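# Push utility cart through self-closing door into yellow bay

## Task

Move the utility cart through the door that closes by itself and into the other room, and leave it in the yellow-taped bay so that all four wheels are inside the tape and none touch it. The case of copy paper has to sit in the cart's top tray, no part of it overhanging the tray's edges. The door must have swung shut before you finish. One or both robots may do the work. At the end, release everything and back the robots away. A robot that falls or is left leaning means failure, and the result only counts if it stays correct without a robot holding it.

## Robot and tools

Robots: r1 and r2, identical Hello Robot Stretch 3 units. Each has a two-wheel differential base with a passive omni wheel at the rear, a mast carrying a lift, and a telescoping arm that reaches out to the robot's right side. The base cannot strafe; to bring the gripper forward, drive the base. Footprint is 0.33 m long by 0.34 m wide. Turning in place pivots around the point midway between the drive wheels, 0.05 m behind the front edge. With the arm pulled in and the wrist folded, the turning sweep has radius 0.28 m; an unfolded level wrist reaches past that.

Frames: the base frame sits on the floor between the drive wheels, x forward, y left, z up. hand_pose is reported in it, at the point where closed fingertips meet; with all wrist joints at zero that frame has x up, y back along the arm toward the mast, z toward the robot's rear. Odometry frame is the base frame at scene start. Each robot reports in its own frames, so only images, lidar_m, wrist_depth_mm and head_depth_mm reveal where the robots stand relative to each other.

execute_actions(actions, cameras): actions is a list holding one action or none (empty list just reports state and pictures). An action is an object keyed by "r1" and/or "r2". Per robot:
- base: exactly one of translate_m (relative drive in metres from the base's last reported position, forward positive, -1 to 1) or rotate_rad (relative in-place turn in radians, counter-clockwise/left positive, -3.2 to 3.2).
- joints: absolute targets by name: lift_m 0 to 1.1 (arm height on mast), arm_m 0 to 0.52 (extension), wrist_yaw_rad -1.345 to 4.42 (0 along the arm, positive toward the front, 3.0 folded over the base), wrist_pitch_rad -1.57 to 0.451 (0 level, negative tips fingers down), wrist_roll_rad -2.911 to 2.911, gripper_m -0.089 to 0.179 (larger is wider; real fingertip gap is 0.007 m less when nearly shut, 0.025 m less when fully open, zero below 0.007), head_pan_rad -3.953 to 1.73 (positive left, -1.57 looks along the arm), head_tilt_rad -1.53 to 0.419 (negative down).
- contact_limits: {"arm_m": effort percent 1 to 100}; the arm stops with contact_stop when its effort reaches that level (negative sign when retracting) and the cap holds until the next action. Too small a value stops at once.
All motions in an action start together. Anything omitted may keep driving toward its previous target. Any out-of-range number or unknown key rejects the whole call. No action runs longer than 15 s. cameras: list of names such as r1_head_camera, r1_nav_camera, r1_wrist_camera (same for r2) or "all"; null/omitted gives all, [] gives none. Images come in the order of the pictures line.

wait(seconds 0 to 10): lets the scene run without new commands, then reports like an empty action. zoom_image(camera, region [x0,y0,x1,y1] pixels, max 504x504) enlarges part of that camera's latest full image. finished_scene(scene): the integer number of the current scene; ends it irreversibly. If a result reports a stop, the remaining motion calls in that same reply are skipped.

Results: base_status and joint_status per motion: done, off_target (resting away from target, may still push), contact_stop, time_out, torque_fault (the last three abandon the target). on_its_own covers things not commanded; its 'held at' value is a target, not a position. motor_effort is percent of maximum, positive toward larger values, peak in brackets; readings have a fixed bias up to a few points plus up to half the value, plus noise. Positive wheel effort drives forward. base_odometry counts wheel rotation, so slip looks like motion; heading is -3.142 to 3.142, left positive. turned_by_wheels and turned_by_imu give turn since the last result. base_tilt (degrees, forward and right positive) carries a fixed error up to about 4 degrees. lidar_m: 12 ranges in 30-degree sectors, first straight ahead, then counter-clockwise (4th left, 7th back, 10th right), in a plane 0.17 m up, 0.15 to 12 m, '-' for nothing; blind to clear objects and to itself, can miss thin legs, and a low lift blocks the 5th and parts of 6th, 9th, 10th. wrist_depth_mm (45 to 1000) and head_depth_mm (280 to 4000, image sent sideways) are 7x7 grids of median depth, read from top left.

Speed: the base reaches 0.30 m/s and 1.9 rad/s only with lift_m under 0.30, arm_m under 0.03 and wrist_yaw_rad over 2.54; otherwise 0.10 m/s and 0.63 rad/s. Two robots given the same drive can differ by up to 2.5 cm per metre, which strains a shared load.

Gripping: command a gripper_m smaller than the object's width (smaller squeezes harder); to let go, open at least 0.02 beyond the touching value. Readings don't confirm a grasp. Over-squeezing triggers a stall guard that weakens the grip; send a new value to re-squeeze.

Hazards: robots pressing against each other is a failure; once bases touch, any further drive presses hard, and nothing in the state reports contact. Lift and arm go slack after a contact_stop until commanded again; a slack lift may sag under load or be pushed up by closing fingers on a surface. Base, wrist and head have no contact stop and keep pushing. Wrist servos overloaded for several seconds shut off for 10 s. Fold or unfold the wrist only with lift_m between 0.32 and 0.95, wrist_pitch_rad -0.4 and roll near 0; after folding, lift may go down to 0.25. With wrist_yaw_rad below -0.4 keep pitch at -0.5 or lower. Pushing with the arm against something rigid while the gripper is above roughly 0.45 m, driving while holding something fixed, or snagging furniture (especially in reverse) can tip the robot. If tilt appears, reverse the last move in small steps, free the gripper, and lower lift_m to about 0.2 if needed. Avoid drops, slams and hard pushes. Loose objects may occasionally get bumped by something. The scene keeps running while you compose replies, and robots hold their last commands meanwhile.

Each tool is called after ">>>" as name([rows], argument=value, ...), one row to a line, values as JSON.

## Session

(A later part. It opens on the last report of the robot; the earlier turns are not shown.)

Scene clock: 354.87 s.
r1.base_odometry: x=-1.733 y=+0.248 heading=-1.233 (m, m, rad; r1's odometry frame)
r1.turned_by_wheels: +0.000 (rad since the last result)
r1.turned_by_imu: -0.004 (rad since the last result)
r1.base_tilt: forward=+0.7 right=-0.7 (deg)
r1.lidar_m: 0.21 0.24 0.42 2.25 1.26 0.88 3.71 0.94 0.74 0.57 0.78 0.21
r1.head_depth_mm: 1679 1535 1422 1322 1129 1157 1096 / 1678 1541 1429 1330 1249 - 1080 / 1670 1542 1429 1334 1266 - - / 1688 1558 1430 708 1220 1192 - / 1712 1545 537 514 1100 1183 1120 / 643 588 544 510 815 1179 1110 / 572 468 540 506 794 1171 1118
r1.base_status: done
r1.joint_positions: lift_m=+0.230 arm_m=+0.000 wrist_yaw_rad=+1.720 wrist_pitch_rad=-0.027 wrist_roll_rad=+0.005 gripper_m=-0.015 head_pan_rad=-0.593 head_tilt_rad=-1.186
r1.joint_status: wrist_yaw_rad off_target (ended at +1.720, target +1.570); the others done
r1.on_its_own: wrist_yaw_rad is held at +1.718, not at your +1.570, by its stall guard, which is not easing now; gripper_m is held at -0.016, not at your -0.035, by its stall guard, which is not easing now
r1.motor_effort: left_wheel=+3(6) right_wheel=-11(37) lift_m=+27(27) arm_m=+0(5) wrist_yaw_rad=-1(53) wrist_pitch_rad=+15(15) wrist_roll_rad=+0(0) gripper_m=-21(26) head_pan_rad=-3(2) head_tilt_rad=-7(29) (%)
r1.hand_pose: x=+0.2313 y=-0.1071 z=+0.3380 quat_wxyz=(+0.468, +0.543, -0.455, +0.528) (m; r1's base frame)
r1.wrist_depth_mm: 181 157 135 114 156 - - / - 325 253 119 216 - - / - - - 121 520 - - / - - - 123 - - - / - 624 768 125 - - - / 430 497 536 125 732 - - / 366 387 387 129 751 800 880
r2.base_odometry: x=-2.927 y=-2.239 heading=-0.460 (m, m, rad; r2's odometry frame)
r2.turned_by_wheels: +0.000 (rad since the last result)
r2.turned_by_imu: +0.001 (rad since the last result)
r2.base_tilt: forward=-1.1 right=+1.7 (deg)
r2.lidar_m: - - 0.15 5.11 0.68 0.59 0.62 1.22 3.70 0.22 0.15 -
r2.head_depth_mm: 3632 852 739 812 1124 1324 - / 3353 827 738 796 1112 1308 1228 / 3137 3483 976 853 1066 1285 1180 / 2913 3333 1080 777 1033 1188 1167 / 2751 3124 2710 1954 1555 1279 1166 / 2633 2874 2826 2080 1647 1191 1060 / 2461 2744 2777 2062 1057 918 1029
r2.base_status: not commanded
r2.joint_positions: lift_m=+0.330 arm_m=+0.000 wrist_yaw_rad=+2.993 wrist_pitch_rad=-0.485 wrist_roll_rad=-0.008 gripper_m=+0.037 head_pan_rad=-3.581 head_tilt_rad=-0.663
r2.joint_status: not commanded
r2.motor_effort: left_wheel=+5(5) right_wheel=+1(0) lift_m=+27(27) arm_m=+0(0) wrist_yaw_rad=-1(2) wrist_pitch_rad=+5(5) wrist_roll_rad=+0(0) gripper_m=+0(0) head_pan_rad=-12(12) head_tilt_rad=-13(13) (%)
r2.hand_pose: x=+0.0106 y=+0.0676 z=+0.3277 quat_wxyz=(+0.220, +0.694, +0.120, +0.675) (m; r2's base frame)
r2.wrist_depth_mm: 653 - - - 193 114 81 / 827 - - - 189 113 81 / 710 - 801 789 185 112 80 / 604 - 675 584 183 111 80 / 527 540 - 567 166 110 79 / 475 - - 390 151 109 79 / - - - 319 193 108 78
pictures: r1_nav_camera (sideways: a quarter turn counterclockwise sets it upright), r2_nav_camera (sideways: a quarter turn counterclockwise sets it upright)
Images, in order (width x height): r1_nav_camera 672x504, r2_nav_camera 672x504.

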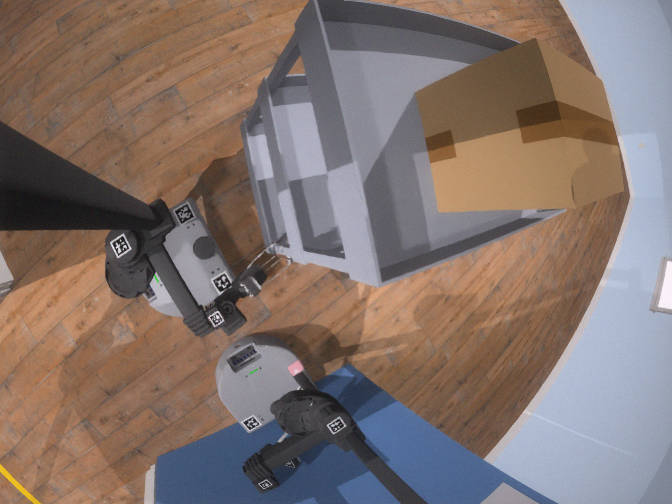

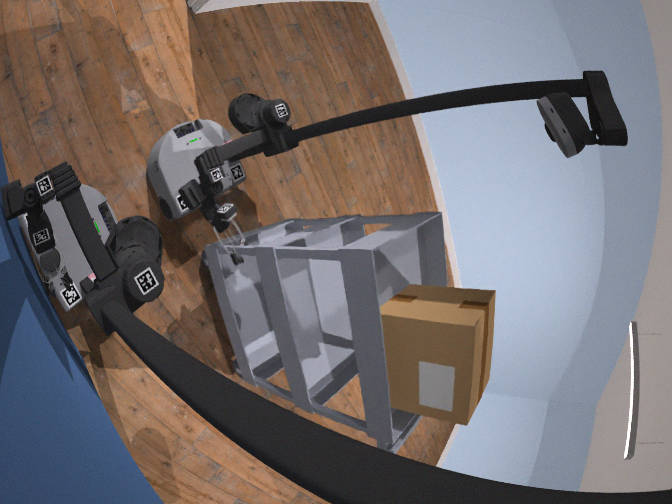

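Post Y≈2.37. Turn to slightly rising heading.

>>> execute_actions([
  {"r1":{"base":{"rotate_rad":0.17}}},
], cameras=[])

>>> execute_actions([
  {"r1":{"base":{"translate_m":-0.85},"joints":{"head_pan_rad":0}},"r2":{"joints":{"head_pan_rad":-3.0}}},
], cameras=["r1_nav_camera","r2_nav_camera"])

Scene clock: 361.37 s.
r1.base_odometry: x=-1.733 y=+0.248 heading=-1.063 (m, m, rad; r1's odometry frame)
r1.turned_by_wheels: +0.170 (rad since the last result)
r1.turned_by_imu: +0.165 (rad since the last result)
r1.base_tilt: forward=+0.6 right=-0.7 (deg)
r1.lidar_m: 0.23 0.31 2.30 2.25 1.06 0.88 3.70 0.84 0.62 0.57 2.65 0.23
r1.head_depth_mm: 1662 1535 1420 1320 1208 1153 1091 / 1682 1547 1434 1322 1252 - 1081 / 1687 1544 1423 1328 1259 - - / 1700 1527 541 684 1222 1198 - / 634 585 541 819 1125 1180 1112 / 435 514 544 521 1117 1182 1108 / 404 504 545 519 1032 1183 1116
r1.base_status: done
r1.joint_positions: lift_m=+0.230 arm_m=+0.000 wrist_yaw_rad=+1.668 wrist_pitch_rad=-0.027 wrist_roll_rad=+0.005 gripper_m=-0.015 head_pan_rad=-0.593 head_tilt_rad=-1.186
r1.joint_status: not commanded
r1.on_its_own: wrist_yaw_rad is held at +1.718, not at your +1.570, by its stall guard, which is still easing; gripper_m is held at -0.016, not at your -0.035, by its stall guard, which is not easing now
r1.motor_effort: left_wheel=-4(6) right_wheel=+15(30) lift_m=+27(27) arm_m=-2(2) wrist_yaw_rad=+41(55) wrist_pitch_rad=+15(15) wrist_roll_rad=+0(0) gripper_m=-22(23) head_pan_rad=-2(3) head_tilt_rad=-6(7) (%)
r1.hand_pose: x=+0.2329 y=-0.1205 z=+0.3380 quat_wxyz=(+0.482, +0.531, -0.469, +0.516) (m; r1's base frame)
r1.wrist_depth_mm: 245 184 145 118 129 571 - / 352 330 255 121 167 478 - / - - - 121 393 - - / - - - 125 - - - / - - 725 125 - - - / 423 489 571 127 671 - - / 288 391 392 128 479 801 882
r2.base_odometry: x=-2.927 y=-2.239 heading=-0.460 (m, m, rad; r2's odometry frame)
r2.turned_by_wheels: +0.000 (rad since the last result)
r2.turned_by_imu: +0.001 (rad since the last result)
r2.base_tilt: forward=-1.1 right=+1.8 (deg)
r2.lidar_m: - - 0.15 5.09 0.70 0.62 0.62 1.22 3.72 0.22 0.15 -
r2.head_depth_mm: 3597 850 755 825 1124 1316 - / 3310 833 778 811 1125 1304 1229 / 3119 3508 1074 794 1071 1291 1182 / 2929 3288 1085 807 984 1250 1175 / 2742 3110 2728 2028 1613 1300 1154 / 2612 2965 2825 2079 1631 1194 1056 / 2431 2709 2750 2053 1568 916 1006
r2.base_status: not commanded
r2.joint_positions: lift_m=+0.330 arm_m=+0.000 wrist_yaw_rad=+2.993 wrist_pitch_rad=-0.485 wrist_roll_rad=-0.008 gripper_m=+0.037 head_pan_rad=-3.581 head_tilt_rad=-0.663
r2.joint_status: not commanded
r2.motor_effort: left_wheel=+5(5) right_wheel=+1(1) lift_m=+27(27) arm_m=+0(1) wrist_yaw_rad=-1(2) wrist_pitch_rad=+5(4) wrist_roll_rad=+0(0) gripper_m=+0(0) head_pan_rad=-12(12) head_tilt_rad=-13(13) (%)
r2.hand_pose: x=+0.0106 y=+0.0676 z=+0.3277 quat_wxyz=(+0.220, +0.694, +0.120, +0.675) (m; r2's base frame)
r2.wrist_depth_mm: 660 - - - 193 114 82 / 842 - - - 188 113 81 / 705 - 802 761 185 112 80 / 603 - 680 589 182 111 80 / 525 535 - 565 166 110 79 / 478 - - 387 151 109 79 / - - - 321 193 108 78
pictures: none
No camera images: the call's "cameras" was empty. Leave "cameras" out to get every camera's image.

Scene clock: 371.10 s.
r1.base_odometry: x=-2.146 y=+0.990 heading=-1.063 (m, m, rad; r1's odometry frame)
r1.turned_by_wheels: +0.000 (rad since the last result)
r1.turned_by_imu: -0.006 (rad since the last result)
r1.base_tilt: forward=+0.7 right=-0.7 (deg)
r1.lidar_m: 0.16 0.16 0.20 0.37 2.46 2.94 2.88 3.05 2.48 0.53 0.58 0.18
r1.head_depth_mm: 1672 1537 1252 1310 1238 1161 1093 / 1679 1539 1423 1310 1245 1183 1078 / 1689 1550 526 501 1220 - - / 637 578 540 503 811 1193 - / 370 449 535 504 798 1194 - / 341 426 532 506 785 1174 - / 333 412 528 508 731 1161 1126
r1.base_status: done
r1.joint_positions: lift_m=+0.230 arm_m=+0.000 wrist_yaw_rad=+1.930 wrist_pitch_rad=-0.027 wrist_roll_rad=+0.005 gripper_m=-0.012 head_pan_rad=-0.007 head_tilt_rad=-1.186
r1.joint_status: all done
r1.on_its_own: wrist_yaw_rad is held at +1.920, not at your +1.570, by its stall guard, which is not easing now; gripper_m is held at -0.013, not at your -0.035, by its stall guard, which is not easing now
r1.motor_effort: left_wheel=+1(8) right_wheel=-4(21) lift_m=+27(27) arm_m=+2(2) wrist_yaw_rad=-8(41) wrist_pitch_rad=+15(15) wrist_roll_rad=+0(0) gripper_m=-19(25) head_pan_rad=+3(33) head_tilt_rad=-6(6) (%)
r1.hand_pose: x=+0.2179 y=-0.0552 z=+0.3380 quat_wxyz=(+0.410, +0.588, -0.395, +0.574) (m; r1's base frame)
r1.wrist_depth_mm: 171 150 133 117 - - - / - 324 253 120 - - - / - - - 123 - - - / - - - 125 - - - / - 661 771 127 - - - / 451 511 584 128 - - - / 368 388 381 131 771 807 576
r2.base_odometry: x=-2.927 y=-2.239 heading=-0.460 (m, m, rad; r2's odometry frame)
r2.turned_by_wheels: +0.000 (rad since the last result)
r2.turned_by_imu: +0.002 (rad since the last result)
r2.base_tilt: forward=-1.0 right=+1.8 (deg)
r2.lidar_m: - - 0.15 5.11 4.63 3.11 0.63 0.62 0.68 0.21 0.15 -
r2.head_depth_mm: 2464 2764 2992 2249 1734 1411 1195 / 2446 2766 3024 2214 1715 1403 1193 / 2444 2781 2987 2026 1710 1401 1191 / 2483 2705 1076 826 1104 1293 1181 / 2445 2691 720 772 1061 1273 1168 / 2451 769 691 754 1051 1201 1161 / 1927 748 672 730 1041 1160 1151
r2.base_status: not commanded
r2.joint_positions: lift_m=+0.330 arm_m=+0.000 wrist_yaw_rad=+2.993 wrist_pitch_rad=-0.485 wrist_roll_rad=-0.008 gripper_m=+0.037 head_pan_rad=-3.029 head_tilt_rad=-0.655
r2.joint_status: head_pan_rad off_target (ended at -3.029, target -3.000)
r2.motor_effort: left_wheel=+6(6) right_wheel=+2(2) lift_m=+27(27) arm_m=+0(0) wrist_yaw_rad=-1(3) wrist_pitch_rad=+5(5) wrist_roll_rad=+0(0) gripper_m=+0(0) head_pan_rad=+17(41) head_tilt_rad=-16(16) (%)
r2.hand_pose: x=+0.0106 y=+0.0676 z=+0.3277 quat_wxyz=(+0.220, +0.694, +0.120, +0.675) (m; r2's base frame)
r2.wrist_depth_mm: - - - - 183 109 78 / 845 - - 978 179 108 77 / 709 - 800 786 178 107 77 / 604 - 668 505 175 106 77 / 524 536 - 565 159 105 76 / 476 - - 371 145 105 76 / - - - 306 185 104 75
pictures: r1_nav_camera (sideways: a quarter turn counterclockwise sets it upright), r2_nav_camera (sideways: a quarter turn counterclockwise sets it upright)
Images, in order (width x height): r1_nav_camera 672x504, r2_nav_camera 672x504.

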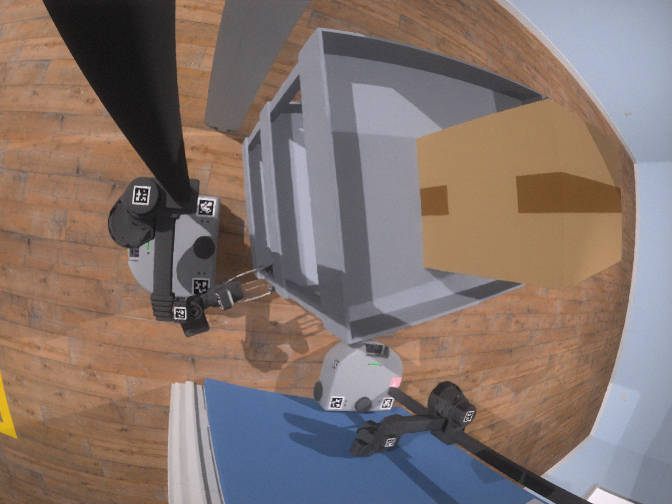

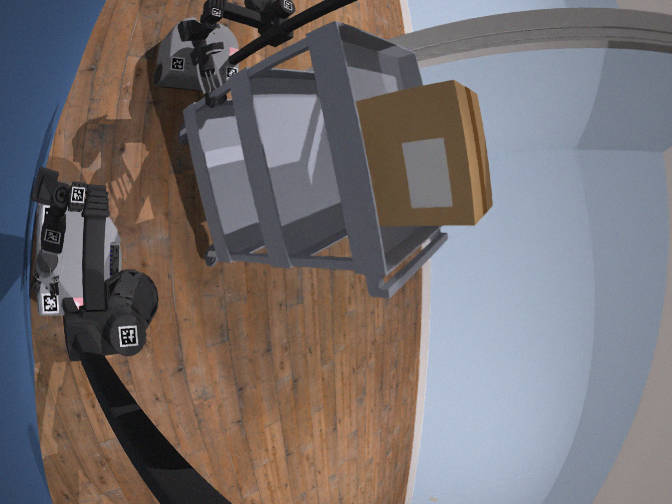

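>>> execute_actions([
  {"r1":{"base":{"translate_m":-0.4},"joints":{"arm_m":0.2,"gripper_m":-0.03}},"r2":{"joints":{"head_pan_rad":-2.2}}},
], cameras=["r1_nav_camera","r2_nav_camera"])

Scene clock: 380.33 s.
r1.base_odometry: x=-2.341 y=+1.340 heading=-1.063 (m, m, rad; r1's odometry frame)
r1.turned_by_wheels: +0.000 (rad since the last result)
r1.turned_by_imu: +0.011 (rad since the last result)
r1.base_tilt: forward=+0.7 right=-0.7 (deg)
r1.lidar_m: 0.16 0.16 0.58 1.88 2.51 2.53 2.49 2.66 2.43 0.94 0.25 0.17
r1.head_depth_mm: 370 473 533 502 1206 1158 1081 / 366 466 536 503 1097 1169 1079 / 362 459 538 499 1079 1190 - / 357 469 534 501 808 1200 - / 638 585 541 502 805 1197 - / 642 587 543 504 1226 1182 - / 651 589 544 493 1253 1182 1120
r1.base_status: done
r1.joint_positions: lift_m=+0.230 arm_m=+0.200 wrist_yaw_rad=+1.840 wrist_pitch_rad=-0.026 wrist_roll_rad=+0.004 gripper_m=-0.016 head_pan_rad=-0.006 head_tilt_rad=-1.188
r1.joint_status: gripper_m off_target (ended at -0.016, target -0.030); the others done
r1.on_its_own: wrist_yaw_rad is held at +1.861, not at your +1.570, by its stall guard, which is not easing now; gripper_m is held at -0.017, not at your -0.030, by its stall guard, which is not easing now; wrist_yaw_rad is at rest, and its effort (+16) is outside its rest range (-12 to +12)
r1.motor_effort: left_wheel=+1(29) right_wheel=-4(49) lift_m=+28(29) arm_m=+2(26) wrist_yaw_rad=+16(84) wrist_pitch_rad=+14(15) wrist_roll_rad=+0(1) gripper_m=-24(89) head_pan_rad=+3(3) head_tilt_rad=-5(7) (%)
r1.hand_pose: x=+0.2249 y=-0.2768 z=+0.3382 quat_wxyz=(+0.435, +0.569, -0.421, +0.556) (m; r1's base frame)
r1.wrist_depth_mm: 172 151 133 116 - - 981 / - 325 252 120 - - 771 / - - - 122 - 959 642 / - - - 124 - - 544 / - 662 787 125 - - 476 / 448 510 579 127 844 773 420 / 365 393 394 129 775 742 375
r2.base_odometry: x=-2.927 y=-2.239 heading=-0.460 (m, m, rad; r2's odometry frame)
r2.turned_by_wheels: +0.000 (rad since the last result)
r2.turned_by_imu: +0.001 (rad since the last result)
r2.base_tilt: forward=-1.2 right=+1.7 (deg)
r2.lidar_m: - - 0.15 5.08 4.64 3.11 2.90 0.46 0.46 0.23 0.15 -
r2.head_depth_mm: 1034 1253 1465 1977 1692 1387 1191 / 1036 1115 983 780 1540 1381 1174 / 3295 3352 688 767 713 1275 1163 / 3644 712 596 686 709 911 1128 / 3905 696 645 705 1025 1171 1153 / 3570 685 732 786 1082 1276 1139 / 3186 3531 966 1142 1254 1329 1135
r2.base_status: not commanded
r2.joint_positions: lift_m=+0.330 arm_m=+0.000 wrist_yaw_rad=+2.993 wrist_pitch_rad=-0.485 wrist_roll_rad=-0.008 gripper_m=+0.037 head_pan_rad=-2.209 head_tilt_rad=-0.687
r2.joint_status: all done
r2.on_its_own: head_tilt_rad moved -0.032 to your old target -0.700
r2.motor_effort: left_wheel=+3(10) right_wheel=+2(6) lift_m=+27(27) arm_m=+0(0) wrist_yaw_rad=-2(2) wrist_pitch_rad=+5(5) wrist_roll_rad=+0(0) gripper_m=+0(0) head_pan_rad=+5(87) head_tilt_rad=-5(29) (%)
r2.hand_pose: x=+0.0106 y=+0.0676 z=+0.3277 quat_wxyz=(+0.220, +0.694, +0.120, +0.675) (m; r2's base frame)
r2.wrist_depth_mm: - - - - 212 124 89 / 852 - - - 208 123 88 / 706 - 804 787 203 122 87 / 614 - 675 646 200 121 86 / 523 536 - 574 180 119 86 / 476 - - 429 165 118 85 / - - - 350 210 117 85
pictures: r1_nav_camera (sideways: a quarter turn counterclockwise sets it upright), r2_nav_camera (sideways: a quarter turn counterclockwise sets it upright)
Images, in order (width x height): r1_nav_camera 672x504, r2_nav_camera 672x504.

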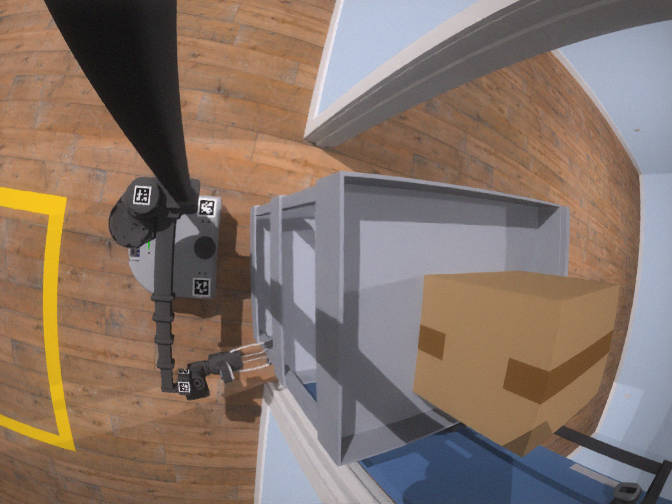

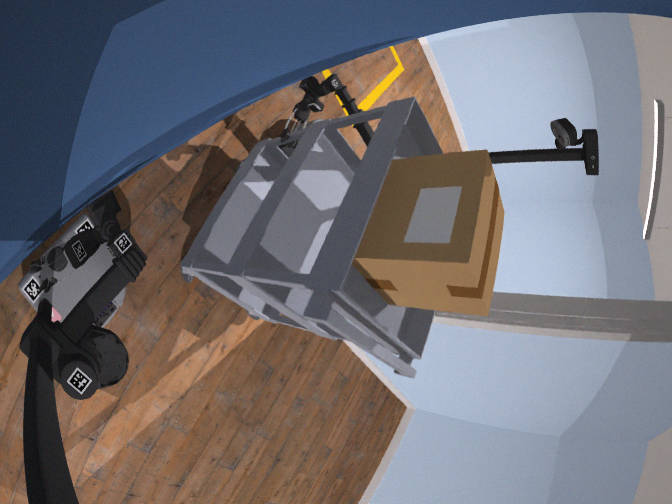

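>>> execute_actions([
  {"r1":{"base":{"translate_m":-0.8},"joints":{"arm_m":0.1,"head_pan_rad":-1.9,"head_tilt_rad":-1.1}}},
], cameras=["r1_nav_camera","r1_head_camera"])

Scene clock: 398.27 s.
r1.base_odometry: x=-2.730 y=+2.039 heading=-1.063 (m, m, rad; r1's odometry frame)
r1.turned_by_wheels: +0.000 (rad since the last result)
r1.turned_by_imu: -0.005 (rad since the last result)
r1.base_tilt: forward=+0.7 right=-0.7 (deg)
r1.lidar_m: 0.30 0.50 1.74 2.42 2.22 1.72 1.69 1.80 2.36 2.32 0.26 0.26
r1.head_depth_mm: 1847 1665 1503 1373 1259 1180 - / 1875 1675 1508 1372 1262 - - / 1886 1693 1519 1376 1285 - - / 1896 1687 1505 1382 1249 1186 1081 / 1904 1700 1526 1395 1291 1171 1094 / 1922 1715 1527 1398 1283 1145 1091 / 1937 1717 1547 1404 1292 724 965
r1.base_status: done
r1.joint_positions: lift_m=+0.230 arm_m=+0.100 wrist_yaw_rad=+1.844 wrist_pitch_rad=-0.026 wrist_roll_rad=+0.004 gripper_m=-0.010 head_pan_rad=-1.893 head_tilt_rad=-1.100
r1.joint_status: all done
r1.on_its_own: wrist_yaw_rad is held at +1.859, not at your +1.570, by its stall guard, which is not easing now; gripper_m is held at -0.011, not at your -0.030, by its stall guard, which is not easing now
r1.motor_effort: left_wheel=+1(4) right_wheel=-6(27) lift_m=+29(29) arm_m=+2(13) wrist_yaw_rad=+12(53) wrist_pitch_rad=+14(14) wrist_roll_rad=+0(0) gripper_m=-19(28) head_pan_rad=-3(37) head_tilt_rad=+1(12) (%)
r1.hand_pose: x=+0.2247 y=-0.1760 z=+0.3382 quat_wxyz=(+0.434, +0.570, -0.421, +0.557) (m; r1's base frame)
r1.wrist_depth_mm: - - 243 120 125 149 191 / - - 294 123 162 164 201 / - - - 126 405 322 248 / - - - 127 - - 836 / - - - 131 - - 846 / 748 779 - 130 698 656 842 / 579 615 384 133 489 508 498
r2.base_odometry: x=-2.927 y=-2.239 heading=-0.460 (m, m, rad; r2's odometry frame)
r2.turned_by_wheels: +0.000 (rad since the last result)
r2.turned_by_imu: +0.002 (rad since the last result)
r2.base_tilt: forward=-1.1 right=+1.7 (deg)
r2.lidar_m: - - 0.15 5.10 4.61 3.10 2.89 1.22 1.25 0.23 0.15 -
r2.head_depth_mm: 1036 1245 1573 1992 1695 1397 1191 / 1035 1142 1317 1676 1671 1384 1182 / 3343 3514 2546 1623 1633 1371 1172 / 3645 3907 2739 2074 1650 1354 1164 / 3968 - 2765 2052 1628 1354 1155 / 3589 3841 2702 2012 1602 1340 1144 / 3290 3561 1682 1723 1506 1327 1137
r2.base_status: not commanded
r2.joint_positions: lift_m=+0.330 arm_m=+0.000 wrist_yaw_rad=+2.993 wrist_pitch_rad=-0.485 wrist_roll_rad=-0.008 gripper_m=+0.037 head_pan_rad=-2.209 head_tilt_rad=-0.687
r2.joint_status: not commanded
r2.motor_effort: left_wheel=+3(3) right_wheel=+1(1) lift_m=+27(27) arm_m=+0(1) wrist_yaw_rad=-1(2) wrist_pitch_rad=+5(5) wrist_roll_rad=+0(0) gripper_m=+0(1) head_pan_rad=+6(5) head_tilt_rad=-5(5) (%)
r2.hand_pose: x=+0.0106 y=+0.0676 z=+0.3277 quat_wxyz=(+0.220, +0.694, +0.120, +0.675) (m; r2's base frame)
r2.wrist_depth_mm: - - - - 212 125 89 / 860 - - - 208 123 88 / 708 - 795 781 203 121 87 / 608 - 685 655 201 120 86 / 522 540 - 571 181 119 86 / 472 - - 432 164 118 85 / - - - 352 210 117 85
pictures: r1_head_camera (sideways: a quarter turn clockwise sets it upright), r1_nav_camera (sideways: a quarter turn counterclockwise sets it upright)
Images, in order (width x height): r1_head_camera 896x504, r1_nav_camera 672x504.

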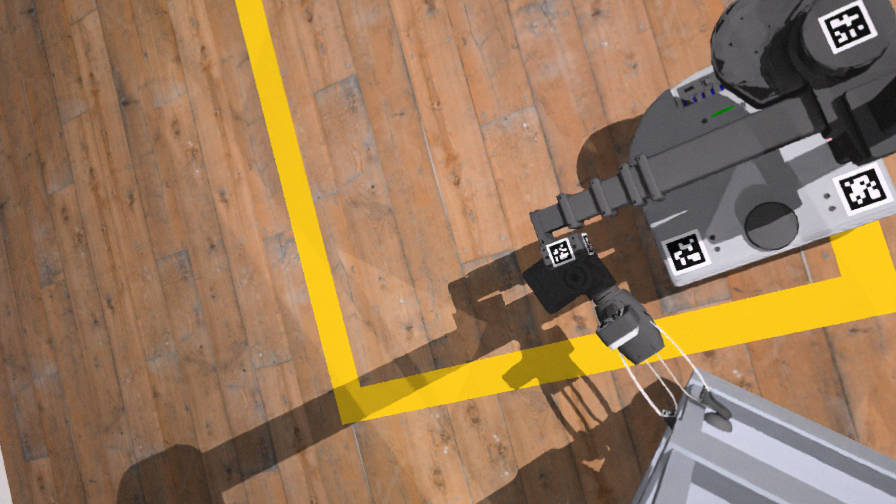

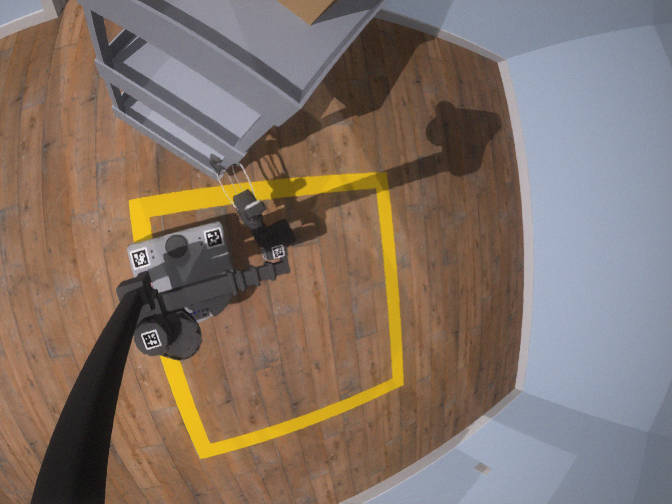

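>>> execute_actions([
  {"r1":{"base":{"translate_m":-0.85},"joints":{"arm_m":0.38,"head_pan_rad":-0.8,"gripper_m":-0.03}},"r2":{"base":{"translate_m":-1},"joints":{"head_pan_rad":-1.57,"head_tilt_rad":0}}},
], cameras=["r1_nav_camera"])

>>> execute_actions([
  {"r2":{"base":{"translate_m":-0.3}}},
], cameras=["r1_nav_camera","r1_head_camera"])

Scene clock: 416.27 s.
r1.base_odometry: x=-3.144 y=+2.781 heading=-1.063 (m, m, rad; r1's odometry frame)
r1.turned_by_wheels: +0.000 (rad since the last result)
r1.turned_by_imu: -0.003 (rad since the last result)
r1.base_tilt: forward=+0.7 right=-0.7 (deg)
r1.lidar_m: 2.06 2.09 2.53 2.49 1.12 0.86 0.85 0.90 1.32 2.24 0.43 0.40
r1.head_depth_mm: 1866 619 1482 1394 1251 1151 1079 / 684 617 928 1334 1260 1185 - / 659 636 939 1201 1271 1195 - / 619 639 935 1104 1271 1182 - / 597 641 600 907 1249 1179 1099 / 630 645 578 905 1279 1181 1098 / 733 649 583 1394 1286 1185 1106
r1.base_status: done
r1.joint_positions: lift_m=+0.230 arm_m=+0.380 wrist_yaw_rad=+1.611 wrist_pitch_rad=-0.023 wrist_roll_rad=+0.004 gripper_m=-0.013 head_pan_rad=-0.807 head_tilt_rad=-1.100
r1.joint_status: gripper_m off_target (ended at -0.013, target -0.030); the others done
r1.on_its_own: wrist_yaw_rad is held at +1.628, not at your +1.570, by its stall guard, which is not easing now; gripper_m is held at -0.014, not at your -0.030, by its stall guard, which is not easing now; wrist_yaw_rad is at rest, and its effort (+13) is outside its rest range (-12 to +12)
r1.motor_effort: left_wheel=+3(9) right_wheel=-7(30) lift_m=+29(29) arm_m=+1(13) wrist_yaw_rad=+13(34) wrist_pitch_rad=+13(14) wrist_roll_rad=+0(0) gripper_m=-23(90) head_pan_rad=+4(35) head_tilt_rad=+0(1) (%)
r1.hand_pose: x=+0.2340 y=-0.5146 z=+0.3389 quat_wxyz=(+0.495, +0.517, -0.484, +0.503) (m; r1's base frame)
r1.wrist_depth_mm: 219 176 143 116 136 - - / - 316 249 120 184 - - / - - - 122 397 - - / - - - 123 - - - / - - 765 126 - - - / 424 493 574 127 656 - - / 368 391 381 128 545 801 888
r2.base_odometry: x=-3.823 y=-1.795 heading=-0.460 (m, m, rad; r2's odometry frame)
r2.turned_by_wheels: +0.000 (rad since the last result)
r2.turned_by_imu: +0.003 (rad since the last result)
r2.base_tilt: forward=-1.1 right=+1.8 (deg)
r2.lidar_m: 2.12 2.89 3.65 4.98 3.04 2.05 1.91 1.24 0.83 0.51 0.54 0.84
r2.head_depth_mm: 779 781 783 786 786 787 790 / 766 767 769 771 772 774 775 / 751 753 755 753 757 755 758 / 724 725 739 741 741 744 747 / 467 481 718 718 721 720 723 / 471 470 469 469 467 467 466 / 478 476 475 471 406 471 471
r2.base_status: done
r2.joint_positions: lift_m=+0.330 arm_m=+0.001 wrist_yaw_rad=+2.994 wrist_pitch_rad=-0.490 wrist_roll_rad=-0.008 gripper_m=+0.037 head_pan_rad=-1.577 head_tilt_rad=+0.000
r2.joint_status: all done
r2.motor_effort: left_wheel=-1(12) right_wheel=+0(5) lift_m=+27(27) arm_m=+0(0) wrist_yaw_rad=-2(4) wrist_pitch_rad=+6(12) wrist_roll_rad=+0(0) gripper_m=+0(3) head_pan_rad=+3(52) head_tilt_rad=+0(29) (%)
r2.hand_pose: x=+0.0104 y=+0.0670 z=+0.3267 quat_wxyz=(+0.221, +0.694, +0.122, +0.675) (m; r2's base frame)
r2.wrist_depth_mm: - - - - - - - / 842 - 987 - - - - / 719 - 797 848 907 963 - / 605 - 676 697 728 776 826 / 521 528 - 583 619 646 681 / 477 - - 511 534 556 581 / - - - 459 468 491 516
pictures: r1_nav_camera (sideways: a quarter turn counterclockwise sets it upright)
Images, in order (width x height): r1_nav_camera 672x504.

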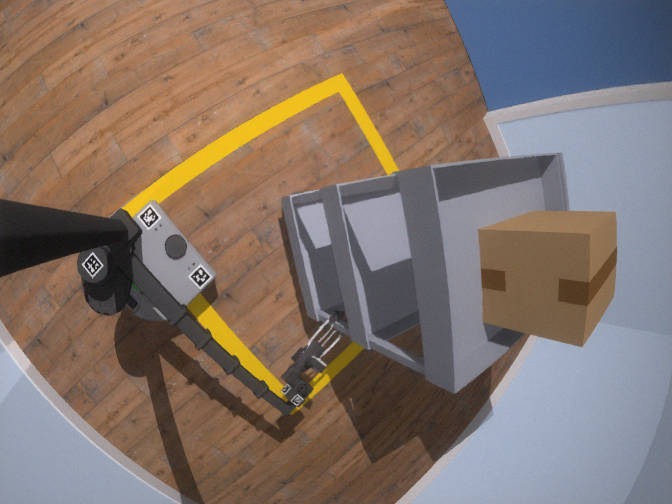

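Scene clock: 420.50 s.
r1.base_odometry: x=-3.144 y=+2.781 heading=-1.063 (m, m, rad; r1's odometry frame)
r1.turned_by_wheels: +0.000 (rad since the last result)
r1.turned_by_imu: -0.001 (rad since the last result)
r1.base_tilt: forward=+0.7 right=-0.7 (deg)
r1.lidar_m: 2.04 2.09 2.53 2.49 1.12 0.86 0.85 0.90 1.32 2.25 0.43 0.41
r1.head_depth_mm: 1859 618 1479 1396 1253 1150 1080 / 683 616 926 1334 1261 1179 - / 658 634 944 1204 1263 1200 - / 620 638 933 1106 1271 1187 - / 596 642 601 903 1253 1181 1097 / 630 645 578 906 1281 1188 1096 / 731 651 582 1413 1288 1189 1103
r1.base_status: not commanded
r1.joint_positions: lift_m=+0.230 arm_m=+0.380 wrist_yaw_rad=+1.611 wrist_pitch_rad=-0.023 wrist_roll_rad=+0.004 gripper_m=-0.013 head_pan_rad=-0.807 head_tilt_rad=-1.100
r1.joint_status: not commanded
r1.on_its_own: wrist_yaw_rad is held at +1.628, not at your +1.570, by its stall guard, which is not easing now; gripper_m is held at -0.014, not at your -0.030, by its stall guard, which is not easing now; wrist_yaw_rad is at rest, and its effort (+13) is outside its rest range (-12 to +12)
r1.motor_effort: left_wheel=+3(3) right_wheel=-7(7) lift_m=+28(29) arm_m=+1(1) wrist_yaw_rad=+13(13) wrist_pitch_rad=+13(13) wrist_roll_rad=+0(0) gripper_m=-22(23) head_pan_rad=+4(3) head_tilt_rad=+0(0) (%)
r1.hand_pose: x=+0.2340 y=-0.5146 z=+0.3389 quat_wxyz=(+0.495, +0.517, -0.484, +0.503) (m; r1's base frame)
r1.wrist_depth_mm: 219 177 143 117 136 - - / - 319 249 120 184 - - / - - - 123 398 - - / - - - 123 - - - / - - 776 127 - - - / 426 493 579 127 661 - - / 367 392 380 127 547 805 886
r2.base_odometry: x=-4.092 y=-1.662 heading=-0.460 (m, m, rad; r2's odometry frame)
r2.turned_by_wheels: +0.000 (rad since the last result)
r2.turned_by_imu: +0.001 (rad since the last result)
r2.base_tilt: forward=-1.1 right=+1.7 (deg)
r2.lidar_m: 2.21 3.17 4.03 4.98 2.58 1.73 1.61 1.28 0.86 0.80 0.81 1.03
r2.head_depth_mm: 820 819 824 818 823 824 828 / 799 803 800 801 809 808 809 / 785 785 789 787 794 791 794 / 775 773 775 775 776 774 776 / 760 757 759 760 762 760 764 / 742 743 745 746 747 749 751 / 730 732 731 732 734 733 736
r2.base_status: done
r2.joint_positions: lift_m=+0.330 arm_m=+0.001 wrist_yaw_rad=+2.994 wrist_pitch_rad=-0.490 wrist_roll_rad=-0.008 gripper_m=+0.037 head_pan_rad=-1.577 head_tilt_rad=+0.000
r2.joint_status: not commanded
r2.motor_effort: left_wheel=+0(8) right_wheel=-1(3) lift_m=+27(27) arm_m=+0(0) wrist_yaw_rad=-2(2) wrist_pitch_rad=+6(6) wrist_roll_rad=+0(0) gripper_m=+0(0) head_pan_rad=+4(4) head_tilt_rad=+0(0) (%)
r2.hand_pose: x=+0.0104 y=+0.0670 z=+0.3267 quat_wxyz=(+0.221, +0.694, +0.121, +0.675) (m; r2's base frame)
r2.wrist_depth_mm: - - - - - - - / 840 - 985 - - - - / 706 - 796 848 911 977 - / 605 - 668 705 741 786 829 / 521 535 - 578 617 650 680 / 470 - - 512 542 561 577 / - - - 456 470 483 510
pictures: r1_head_camera (sideways: a quarter turn clockwise sets it upright), r1_nav_camera (sideways: a quarter turn counterclockwise sets it upright)
Images, in order (width x height): r1_head_camera 896x504, r1_nav_camera 672x504.

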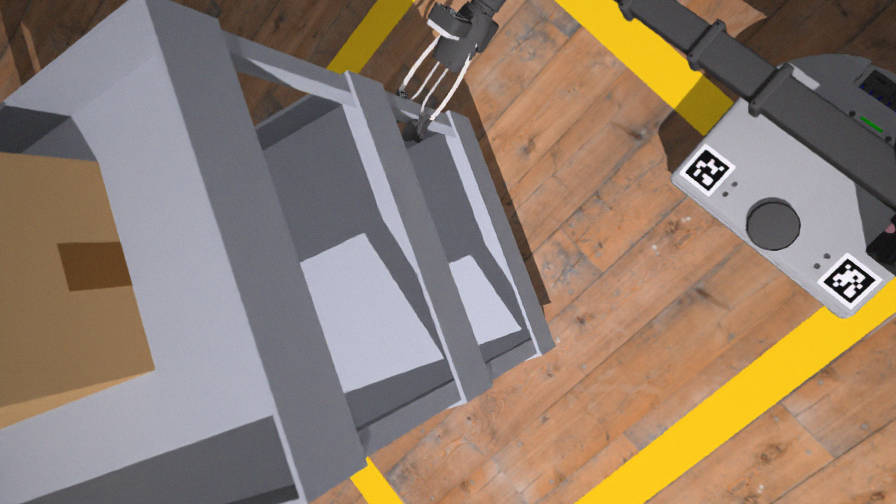

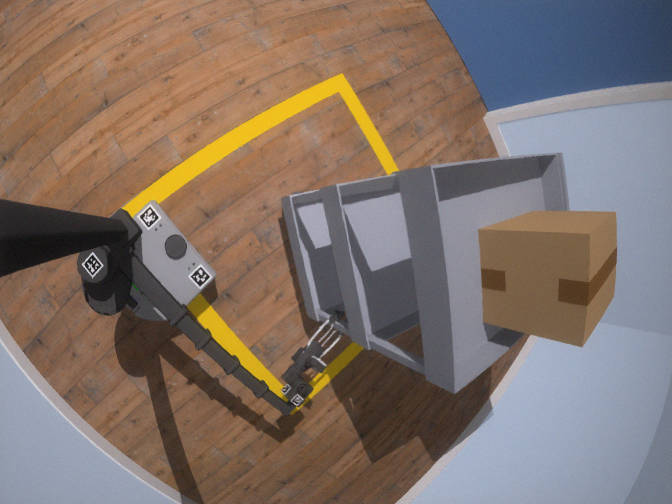

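>>> execute_actions([
  {"r1":{"base":{"translate_m":-0.05},"joints":{"arm_m":0.1}}},
], cameras=[])

>>> execute_actions([
  {"r1":{"joints":{"gripper_m":0.15}}},
], cameras=[])

>>> execute_actions([
  {"r1":{"base":{"translate_m":-0.4}}},
], cameras=[])

>>> execute_actions([
  {"r1":{"joints":{"arm_m":0.5,"lift_m":0.05,"head_pan_rad":-0.4,"head_tilt_rad":-0.9}}},
], cameras=["r1_nav_camera","r1_wrist_camera"])

Scene clock: 431.13 s.
r1.base_odometry: x=-3.168 y=+2.825 heading=-1.063 (m, m, rad; r1's odometry frame)
r1.turned_by_wheels: +0.000 (rad since the last result)
r1.turned_by_imu: -0.002 (rad since the last result)
r1.base_tilt: forward=+0.7 right=-0.7 (deg)
r1.lidar_m: 0.41 2.14 2.54 2.36 1.05 0.81 0.80 0.85 1.25 2.25 0.31 0.32
r1.head_depth_mm: 1851 1663 1506 1374 1271 1147 1078 / 1882 1662 1508 1382 1280 1177 - / 729 656 1447 1360 1251 1202 - / 520 618 575 849 1230 1184 - / 496 612 578 876 1227 1182 1096 / 505 615 581 893 1249 1188 1097 / 515 624 573 897 1276 1183 1104
r1.base_status: done
r1.joint_positions: lift_m=+0.230 arm_m=+0.101 wrist_yaw_rad=+1.531 wrist_pitch_rad=-0.025 wrist_roll_rad=+0.004 gripper_m=-0.013 head_pan_rad=-0.807 head_tilt_rad=-1.100
r1.joint_status: all done
r1.on_its_own: gripper_m is held at -0.014, not at your -0.030, by its stall guard, which is not easing now
r1.motor_effort: left_wheel=-2(10) right_wheel=+5(43) lift_m=+29(29) arm_m=-9(15) wrist_yaw_rad=+28(59) wrist_pitch_rad=+14(14) wrist_roll_rad=+0(0) gripper_m=-19(26) head_pan_rad=+4(3) head_tilt_rad=+0(1) (%)
r1.hand_pose: x=+0.2340 y=-0.2557 z=+0.3384 quat_wxyz=(+0.515, +0.497, -0.504, +0.483) (m; r1's base frame)
r1.wrist_depth_mm: - - 183 116 122 158 231 / - - 255 118 162 175 248 / - - - 121 383 320 307 / - - - 122 - - - / - - - 125 - - - / 750 523 543 125 699 636 - / 580 546 383 127 490 513 521
r2.base_odometry: x=-4.092 y=-1.662 heading=-0.460 (m, m, rad; r2's odometry frame)
r2.turned_by_wheels: +0.000 (rad since the last result)
r2.turned_by_imu: +0.001 (rad since the last result)
r2.base_tilt: forward=-1.1 right=+1.7 (deg)
r2.lidar_m: 2.21 3.16 4.04 4.99 2.58 1.73 1.61 1.28 0.86 0.80 0.81 1.03
r2.head_depth_mm: 818 819 820 820 821 822 821 / 801 797 802 804 808 809 809 / 785 784 790 791 788 790 790 / 772 772 774 775 776 773 778 / 758 757 761 759 760 762 763 / 743 746 746 745 747 747 750 / 731 731 731 733 735 735 736
r2.base_status: not commanded
r2.joint_positions: lift_m=+0.330 arm_m=+0.001 wrist_yaw_rad=+2.994 wrist_pitch_rad=-0.490 wrist_roll_rad=-0.008 gripper_m=+0.037 head_pan_rad=-1.577 head_tilt_rad=+0.000
r2.joint_status: not commanded
r2.motor_effort: left_wheel=+0(1) right_wheel=+0(0) lift_m=+27(27) arm_m=+0(0) wrist_yaw_rad=-2(1) wrist_pitch_rad=+6(6) wrist_roll_rad=+0(0) gripper_m=+0(0) head_pan_rad=+4(4) head_tilt_rad=+1(0) (%)
r2.hand_pose: x=+0.0104 y=+0.0670 z=+0.3267 quat_wxyz=(+0.221, +0.694, +0.121, +0.675) (m; r2's base frame)
r2.wrist_depth_mm: - - - - - - - / 839 - 995 - - - - / 702 - 784 844 895 946 - / 598 - 666 700 742 801 834 / 522 535 - 588 626 645 689 / 474 - - 503 538 553 581 / - - - 456 468 487 503
pictures: none
No camera images: the call's "cameras" was empty. Leave "cameras" out to get every camera's image.

Scene clock: 433.27 s.
r1.base_odometry: x=-3.168 y=+2.825 heading=-1.063 (m, m, rad; r1's odometry frame)
r1.turned_by_wheels: +0.000 (rad since the last result)
r1.turned_by_imu: +0.000 (rad since the last result)
r1.base_tilt: forward=+0.7 right=-0.7 (deg)
r1.lidar_m: 0.41 2.14 2.54 2.36 1.05 0.81 0.80 0.85 1.25 2.24 0.31 0.32
r1.head_depth_mm: 1862 1658 1505 1370 1273 1134 1080 / 1895 1678 1507 1373 1283 1177 - / 725 656 1450 1366 1259 1194 - / 520 615 574 852 1227 1186 - / 497 613 577 878 1233 1184 1099 / 505 616 581 895 1253 1181 1099 / 515 627 573 896 1272 1187 1102
r1.base_status: not commanded
r1.joint_positions: lift_m=+0.230 arm_m=+0.100 wrist_yaw_rad=+1.512 wrist_pitch_rad=-0.024 wrist_roll_rad=+0.004 gripper_m=+0.150 head_pan_rad=-0.807 head_tilt_rad=-1.100
r1.joint_status: all done
r1.on_its_own: wrist_yaw_rad is held at +1.514, not at your +1.570, by its stall guard, which is not easing now
r1.motor_effort: left_wheel=+1(1) right_wheel=+0(6) lift_m=+29(29) arm_m=-5(7) wrist_yaw_rad=+3(12) wrist_pitch_rad=+13(14) wrist_roll_rad=+0(0) gripper_m=+1(85) head_pan_rad=+3(4) head_tilt_rad=+1(0) (%)
r1.hand_pose: x=+0.2338 y=-0.2605 z=+0.3386 quat_wxyz=(+0.520, +0.492, -0.509, +0.478) (m; r1's base frame)
r1.wrist_depth_mm: - - 172 114 126 165 249 / - - 250 119 161 180 267 / - - - 120 448 319 324 / - - - 123 - - - / - - - 124 - - - / 787 - 540 127 677 654 - / 559 416 399 130 471 - 539
r2.base_odometry: x=-4.092 y=-1.662 heading=-0.460 (m, m, rad; r2's odometry frame)
r2.turned_by_wheels: +0.000 (rad since the last result)
r2.turned_by_imu: +0.000 (rad since the last result)
r2.base_tilt: forward=-1.2 right=+1.8 (deg)
r2.lidar_m: 2.21 3.19 4.01 4.96 2.59 1.73 1.61 1.29 0.86 0.80 0.81 1.03
r2.head_depth_mm: 816 818 816 819 820 823 826 / 801 803 804 805 806 807 809 / 787 784 785 788 790 790 792 / 769 774 772 777 777 775 779 / 755 757 758 760 763 763 763 / 741 744 745 747 747 747 748 / 730 732 735 735 735 736 735
r2.base_status: not commanded
r2.joint_positions: lift_m=+0.330 arm_m=+0.001 wrist_yaw_rad=+2.994 wrist_pitch_rad=-0.490 wrist_roll_rad=-0.008 gripper_m=+0.037 head_pan_rad=-1.577 head_tilt_rad=+0.000
r2.joint_status: not commanded
r2.motor_effort: left_wheel=+0(0) right_wheel=+0(0) lift_m=+27(27) arm_m=+0(0) wrist_yaw_rad=-2(2) wrist_pitch_rad=+6(6) wrist_roll_rad=+0(0) gripper_m=+0(0) head_pan_rad=+4(4) head_tilt_rad=+0(0) (%)
r2.hand_pose: x=+0.0104 y=+0.0670 z=+0.3267 quat_wxyz=(+0.221, +0.694, +0.121, +0.675) (m; r2's base frame)
r2.wrist_depth_mm: - - - - - - - / 838 - 985 - - - - / 701 - 785 848 897 977 - / 604 - 678 703 729 771 824 / 521 528 - 585 617 647 689 / 470 - - 507 541 562 580 / - - - 458 467 487 513
pictures: none
No camera images: the call's "cameras" was empty. Leave "cameras" out to get every camera's image.

Scene clock: 438.43 s.
r1.base_odometry: x=-3.363 y=+3.174 heading=-1.063 (m, m, rad; r1's odometry frame)
r1.turned_by_wheels: +0.000 (rad since the last result)
r1.turned_by_imu: -0.002 (rad since the last result)
r1.base_tilt: forward=+0.7 right=-0.7 (deg)
r1.lidar_m: 0.71 2.56 2.57 1.20 0.53 0.41 0.40 0.43 0.62 2.22 2.35 0.64
r1.head_depth_mm: 1859 1679 1502 1367 1269 1141 1080 / 1886 1679 1512 1372 1280 1179 - / 1889 1689 1509 1385 1276 1194 - / 1886 1697 1521 1386 1270 1183 - / 1884 1626 1486 1391 1281 1184 1097 / 1174 1080 1301 1343 1283 1182 1098 / 703 1037 989 1349 1286 1186 1102
r1.base_status: done
r1.joint_positions: lift_m=+0.230 arm_m=+0.100 wrist_yaw_rad=+1.512 wrist_pitch_rad=-0.024 wrist_roll_rad=+0.004 gripper_m=+0.150 head_pan_rad=-0.807 head_tilt_rad=-1.100
r1.joint_status: not commanded
r1.on_its_own: wrist_yaw_rad is held at +1.514, not at your +1.570, by its stall guard, which is not easing now
r1.motor_effort: left_wheel=+1(2) right_wheel=+1(4) lift_m=+29(29) arm_m=-5(5) wrist_yaw_rad=+2(2) wrist_pitch_rad=+13(13) wrist_roll_rad=+0(0) gripper_m=+0(1) head_pan_rad=+3(4) head_tilt_rad=+0(1) (%)
r1.hand_pose: x=+0.2338 y=-0.2605 z=+0.3387 quat_wxyz=(+0.520, +0.492, -0.509, +0.478) (m; r1's base frame)
r1.wrist_depth_mm: - - - 904 867 874 - / - - - 548 - - - / - - - 556 698 - - / - - - - - - - / - - 932 895 - - - / 778 - 838 571 896 - - / 559 604 650 633 750 - 878
r2.base_odometry: x=-4.092 y=-1.662 heading=-0.460 (m, m, rad; r2's odometry frame)
r2.turned_by_wheels: +0.000 (rad since the last result)
r2.turned_by_imu: +0.001 (rad since the last result)
r2.base_tilt: forward=-1.1 right=+1.8 (deg)
r2.lidar_m: 2.22 3.16 4.05 4.98 2.59 1.73 1.61 1.29 0.86 0.80 0.81 1.04
r2.head_depth_mm: 818 817 819 822 822 821 822 / 801 801 802 804 807 805 809 / 782 788 787 791 792 794 794 / 773 773 776 775 777 777 777 / 755 757 761 760 760 764 764 / 742 743 746 746 746 748 750 / 729 734 732 734 734 733 736
r2.base_status: not commanded
r2.joint_positions: lift_m=+0.330 arm_m=+0.001 wrist_yaw_rad=+2.994 wrist_pitch_rad=-0.490 wrist_roll_rad=-0.008 gripper_m=+0.037 head_pan_rad=-1.577 head_tilt_rad=+0.000
r2.joint_status: not commanded
r2.motor_effort: left_wheel=+0(0) right_wheel=+0(1) lift_m=+27(27) arm_m=+0(0) wrist_yaw_rad=-1(1) wrist_pitch_rad=+6(6) wrist_roll_rad=+0(0) gripper_m=+0(0) head_pan_rad=+4(4) head_tilt_rad=+0(0) (%)
r2.hand_pose: x=+0.0104 y=+0.0670 z=+0.3267 quat_wxyz=(+0.221, +0.694, +0.121, +0.675) (m; r2's base frame)
r2.wrist_depth_mm: - - - - - - - / 862 - 985 - - - - / 707 - 806 854 889 977 - / 607 - 672 709 734 781 836 / 521 535 - 587 618 641 688 / 475 - - 508 543 562 579 / - - - 459 461 482 511
pictures: none
No camera images: the call's "cameras" was empty. Leave "cameras" out to get every camera's image.

Scene clock: 442.57 s.
r1.base_odometry: x=-3.363 y=+3.174 heading=-1.063 (m, m, rad; r1's odometry frame)
r1.turned_by_wheels: +0.000 (rad since the last result)
r1.turned_by_imu: -0.001 (rad since the last result)
r1.base_tilt: forward=+0.7 right=-0.7 (deg)
r1.lidar_m: 0.71 2.56 2.58 1.20 0.53 0.41 0.40 0.43 0.62 2.21 2.51 0.63
r1.head_depth_mm: 2478 2139 1782 1529 1346 1199 1078 / 946 1287 1685 1541 1365 1207 1089 / 807 843 1179 1444 1361 1213 1091 / 756 825 898 1055 1341 1214 1097 / 808 841 1142 1359 1378 1223 1102 / 999 875 1172 1461 1387 1235 1108 / 2034 909 1738 1596 1398 1239 1112
r1.base_status: not commanded
r1.joint_positions: lift_m=+0.050 arm_m=+0.500 wrist_yaw_rad=+1.512 wrist_pitch_rad=-0.023 wrist_roll_rad=+0.004 gripper_m=+0.150 head_pan_rad=-0.407 head_tilt_rad=-0.903
r1.joint_status: all done
r1.on_its_own: wrist_yaw_rad is held at +1.514, not at your +1.570, by its stall guard, which is not easing now
r1.motor_effort: left_wheel=+1(1) right_wheel=+1(1) lift_m=+25(27) arm_m=+6(6) wrist_yaw_rad=+2(2) wrist_pitch_rad=+12(13) wrist_roll_rad=+0(0) gripper_m=+0(0) head_pan_rad=+3(29) head_tilt_rad=+2(17) (%)
r1.hand_pose: x=+0.2338 y=-0.6596 z=+0.1590 quat_wxyz=(+0.519, +0.492, -0.509, +0.478) (m; r1's base frame)
r1.wrist_depth_mm: - 742 669 744 - - - / - - - - - - - / - 601 - - - - - / 881 595 714 - - - - / 567 572 766 874 - - - / 434 - 489 542 593 720 748 / 309 333 365 389 417 - 491
r2.base_odometry: x=-4.092 y=-1.662 heading=-0.460 (m, m, rad; r2's odometry frame)
r2.turned_by_wheels: +0.000 (rad since the last result)
r2.turned_by_imu: +0.001 (rad since the last result)
r2.base_tilt: forward=-1.0 right=+1.8 (deg)
r2.lidar_m: 2.22 3.18 4.04 4.96 2.58 1.73 1.61 1.29 0.86 0.80 0.81 1.04
r2.head_depth_mm: 815 817 817 820 822 820 822 / 801 806 802 806 805 806 809 / 782 786 789 787 791 791 795 / 771 773 770 773 775 779 777 / 755 759 758 761 763 762 765 / 745 742 743 749 748 747 752 / 730 732 733 732 733 736 735
r2.base_status: not commanded
r2.joint_positions: lift_m=+0.330 arm_m=+0.001 wrist_yaw_rad=+2.994 wrist_pitch_rad=-0.490 wrist_roll_rad=-0.008 gripper_m=+0.037 head_pan_rad=-1.577 head_tilt_rad=+0.000
r2.joint_status: not commanded
r2.motor_effort: left_wheel=+0(0) right_wheel=+0(0) lift_m=+27(27) arm_m=+0(0) wrist_yaw_rad=-2(2) wrist_pitch_rad=+6(6) wrist_roll_rad=-1(0) gripper_m=+0(0) head_pan_rad=+4(4) head_tilt_rad=+0(0) (%)
r2.hand_pose: x=+0.0104 y=+0.0670 z=+0.3267 quat_wxyz=(+0.221, +0.694, +0.121, +0.675) (m; r2's base frame)
r2.wrist_depth_mm: - - - - - - - / 843 - 991 - - - - / 708 - 798 844 910 973 - / 600 - 676 707 726 788 819 / 523 533 - 584 622 656 686 / 474 - - 506 538 559 582 / - - - 458 470 488 506
pictures: r1_nav_camera (sideways: a quarter turn counterclockwise sets it upright), r1_wrist_camera
Images, in order (width x height): r1_nav_camera 672x504, r1_wrist_camera 644x364.

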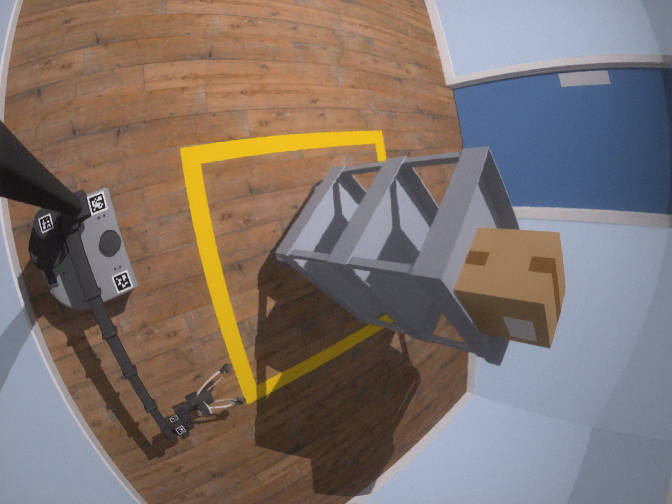

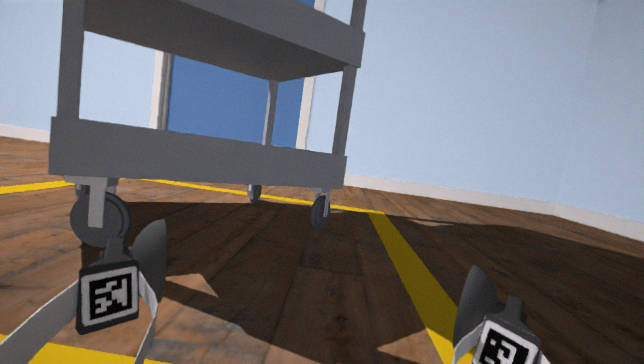

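Inside.

>>> finished_scene(scene=1)

The scene is finished: the task was done.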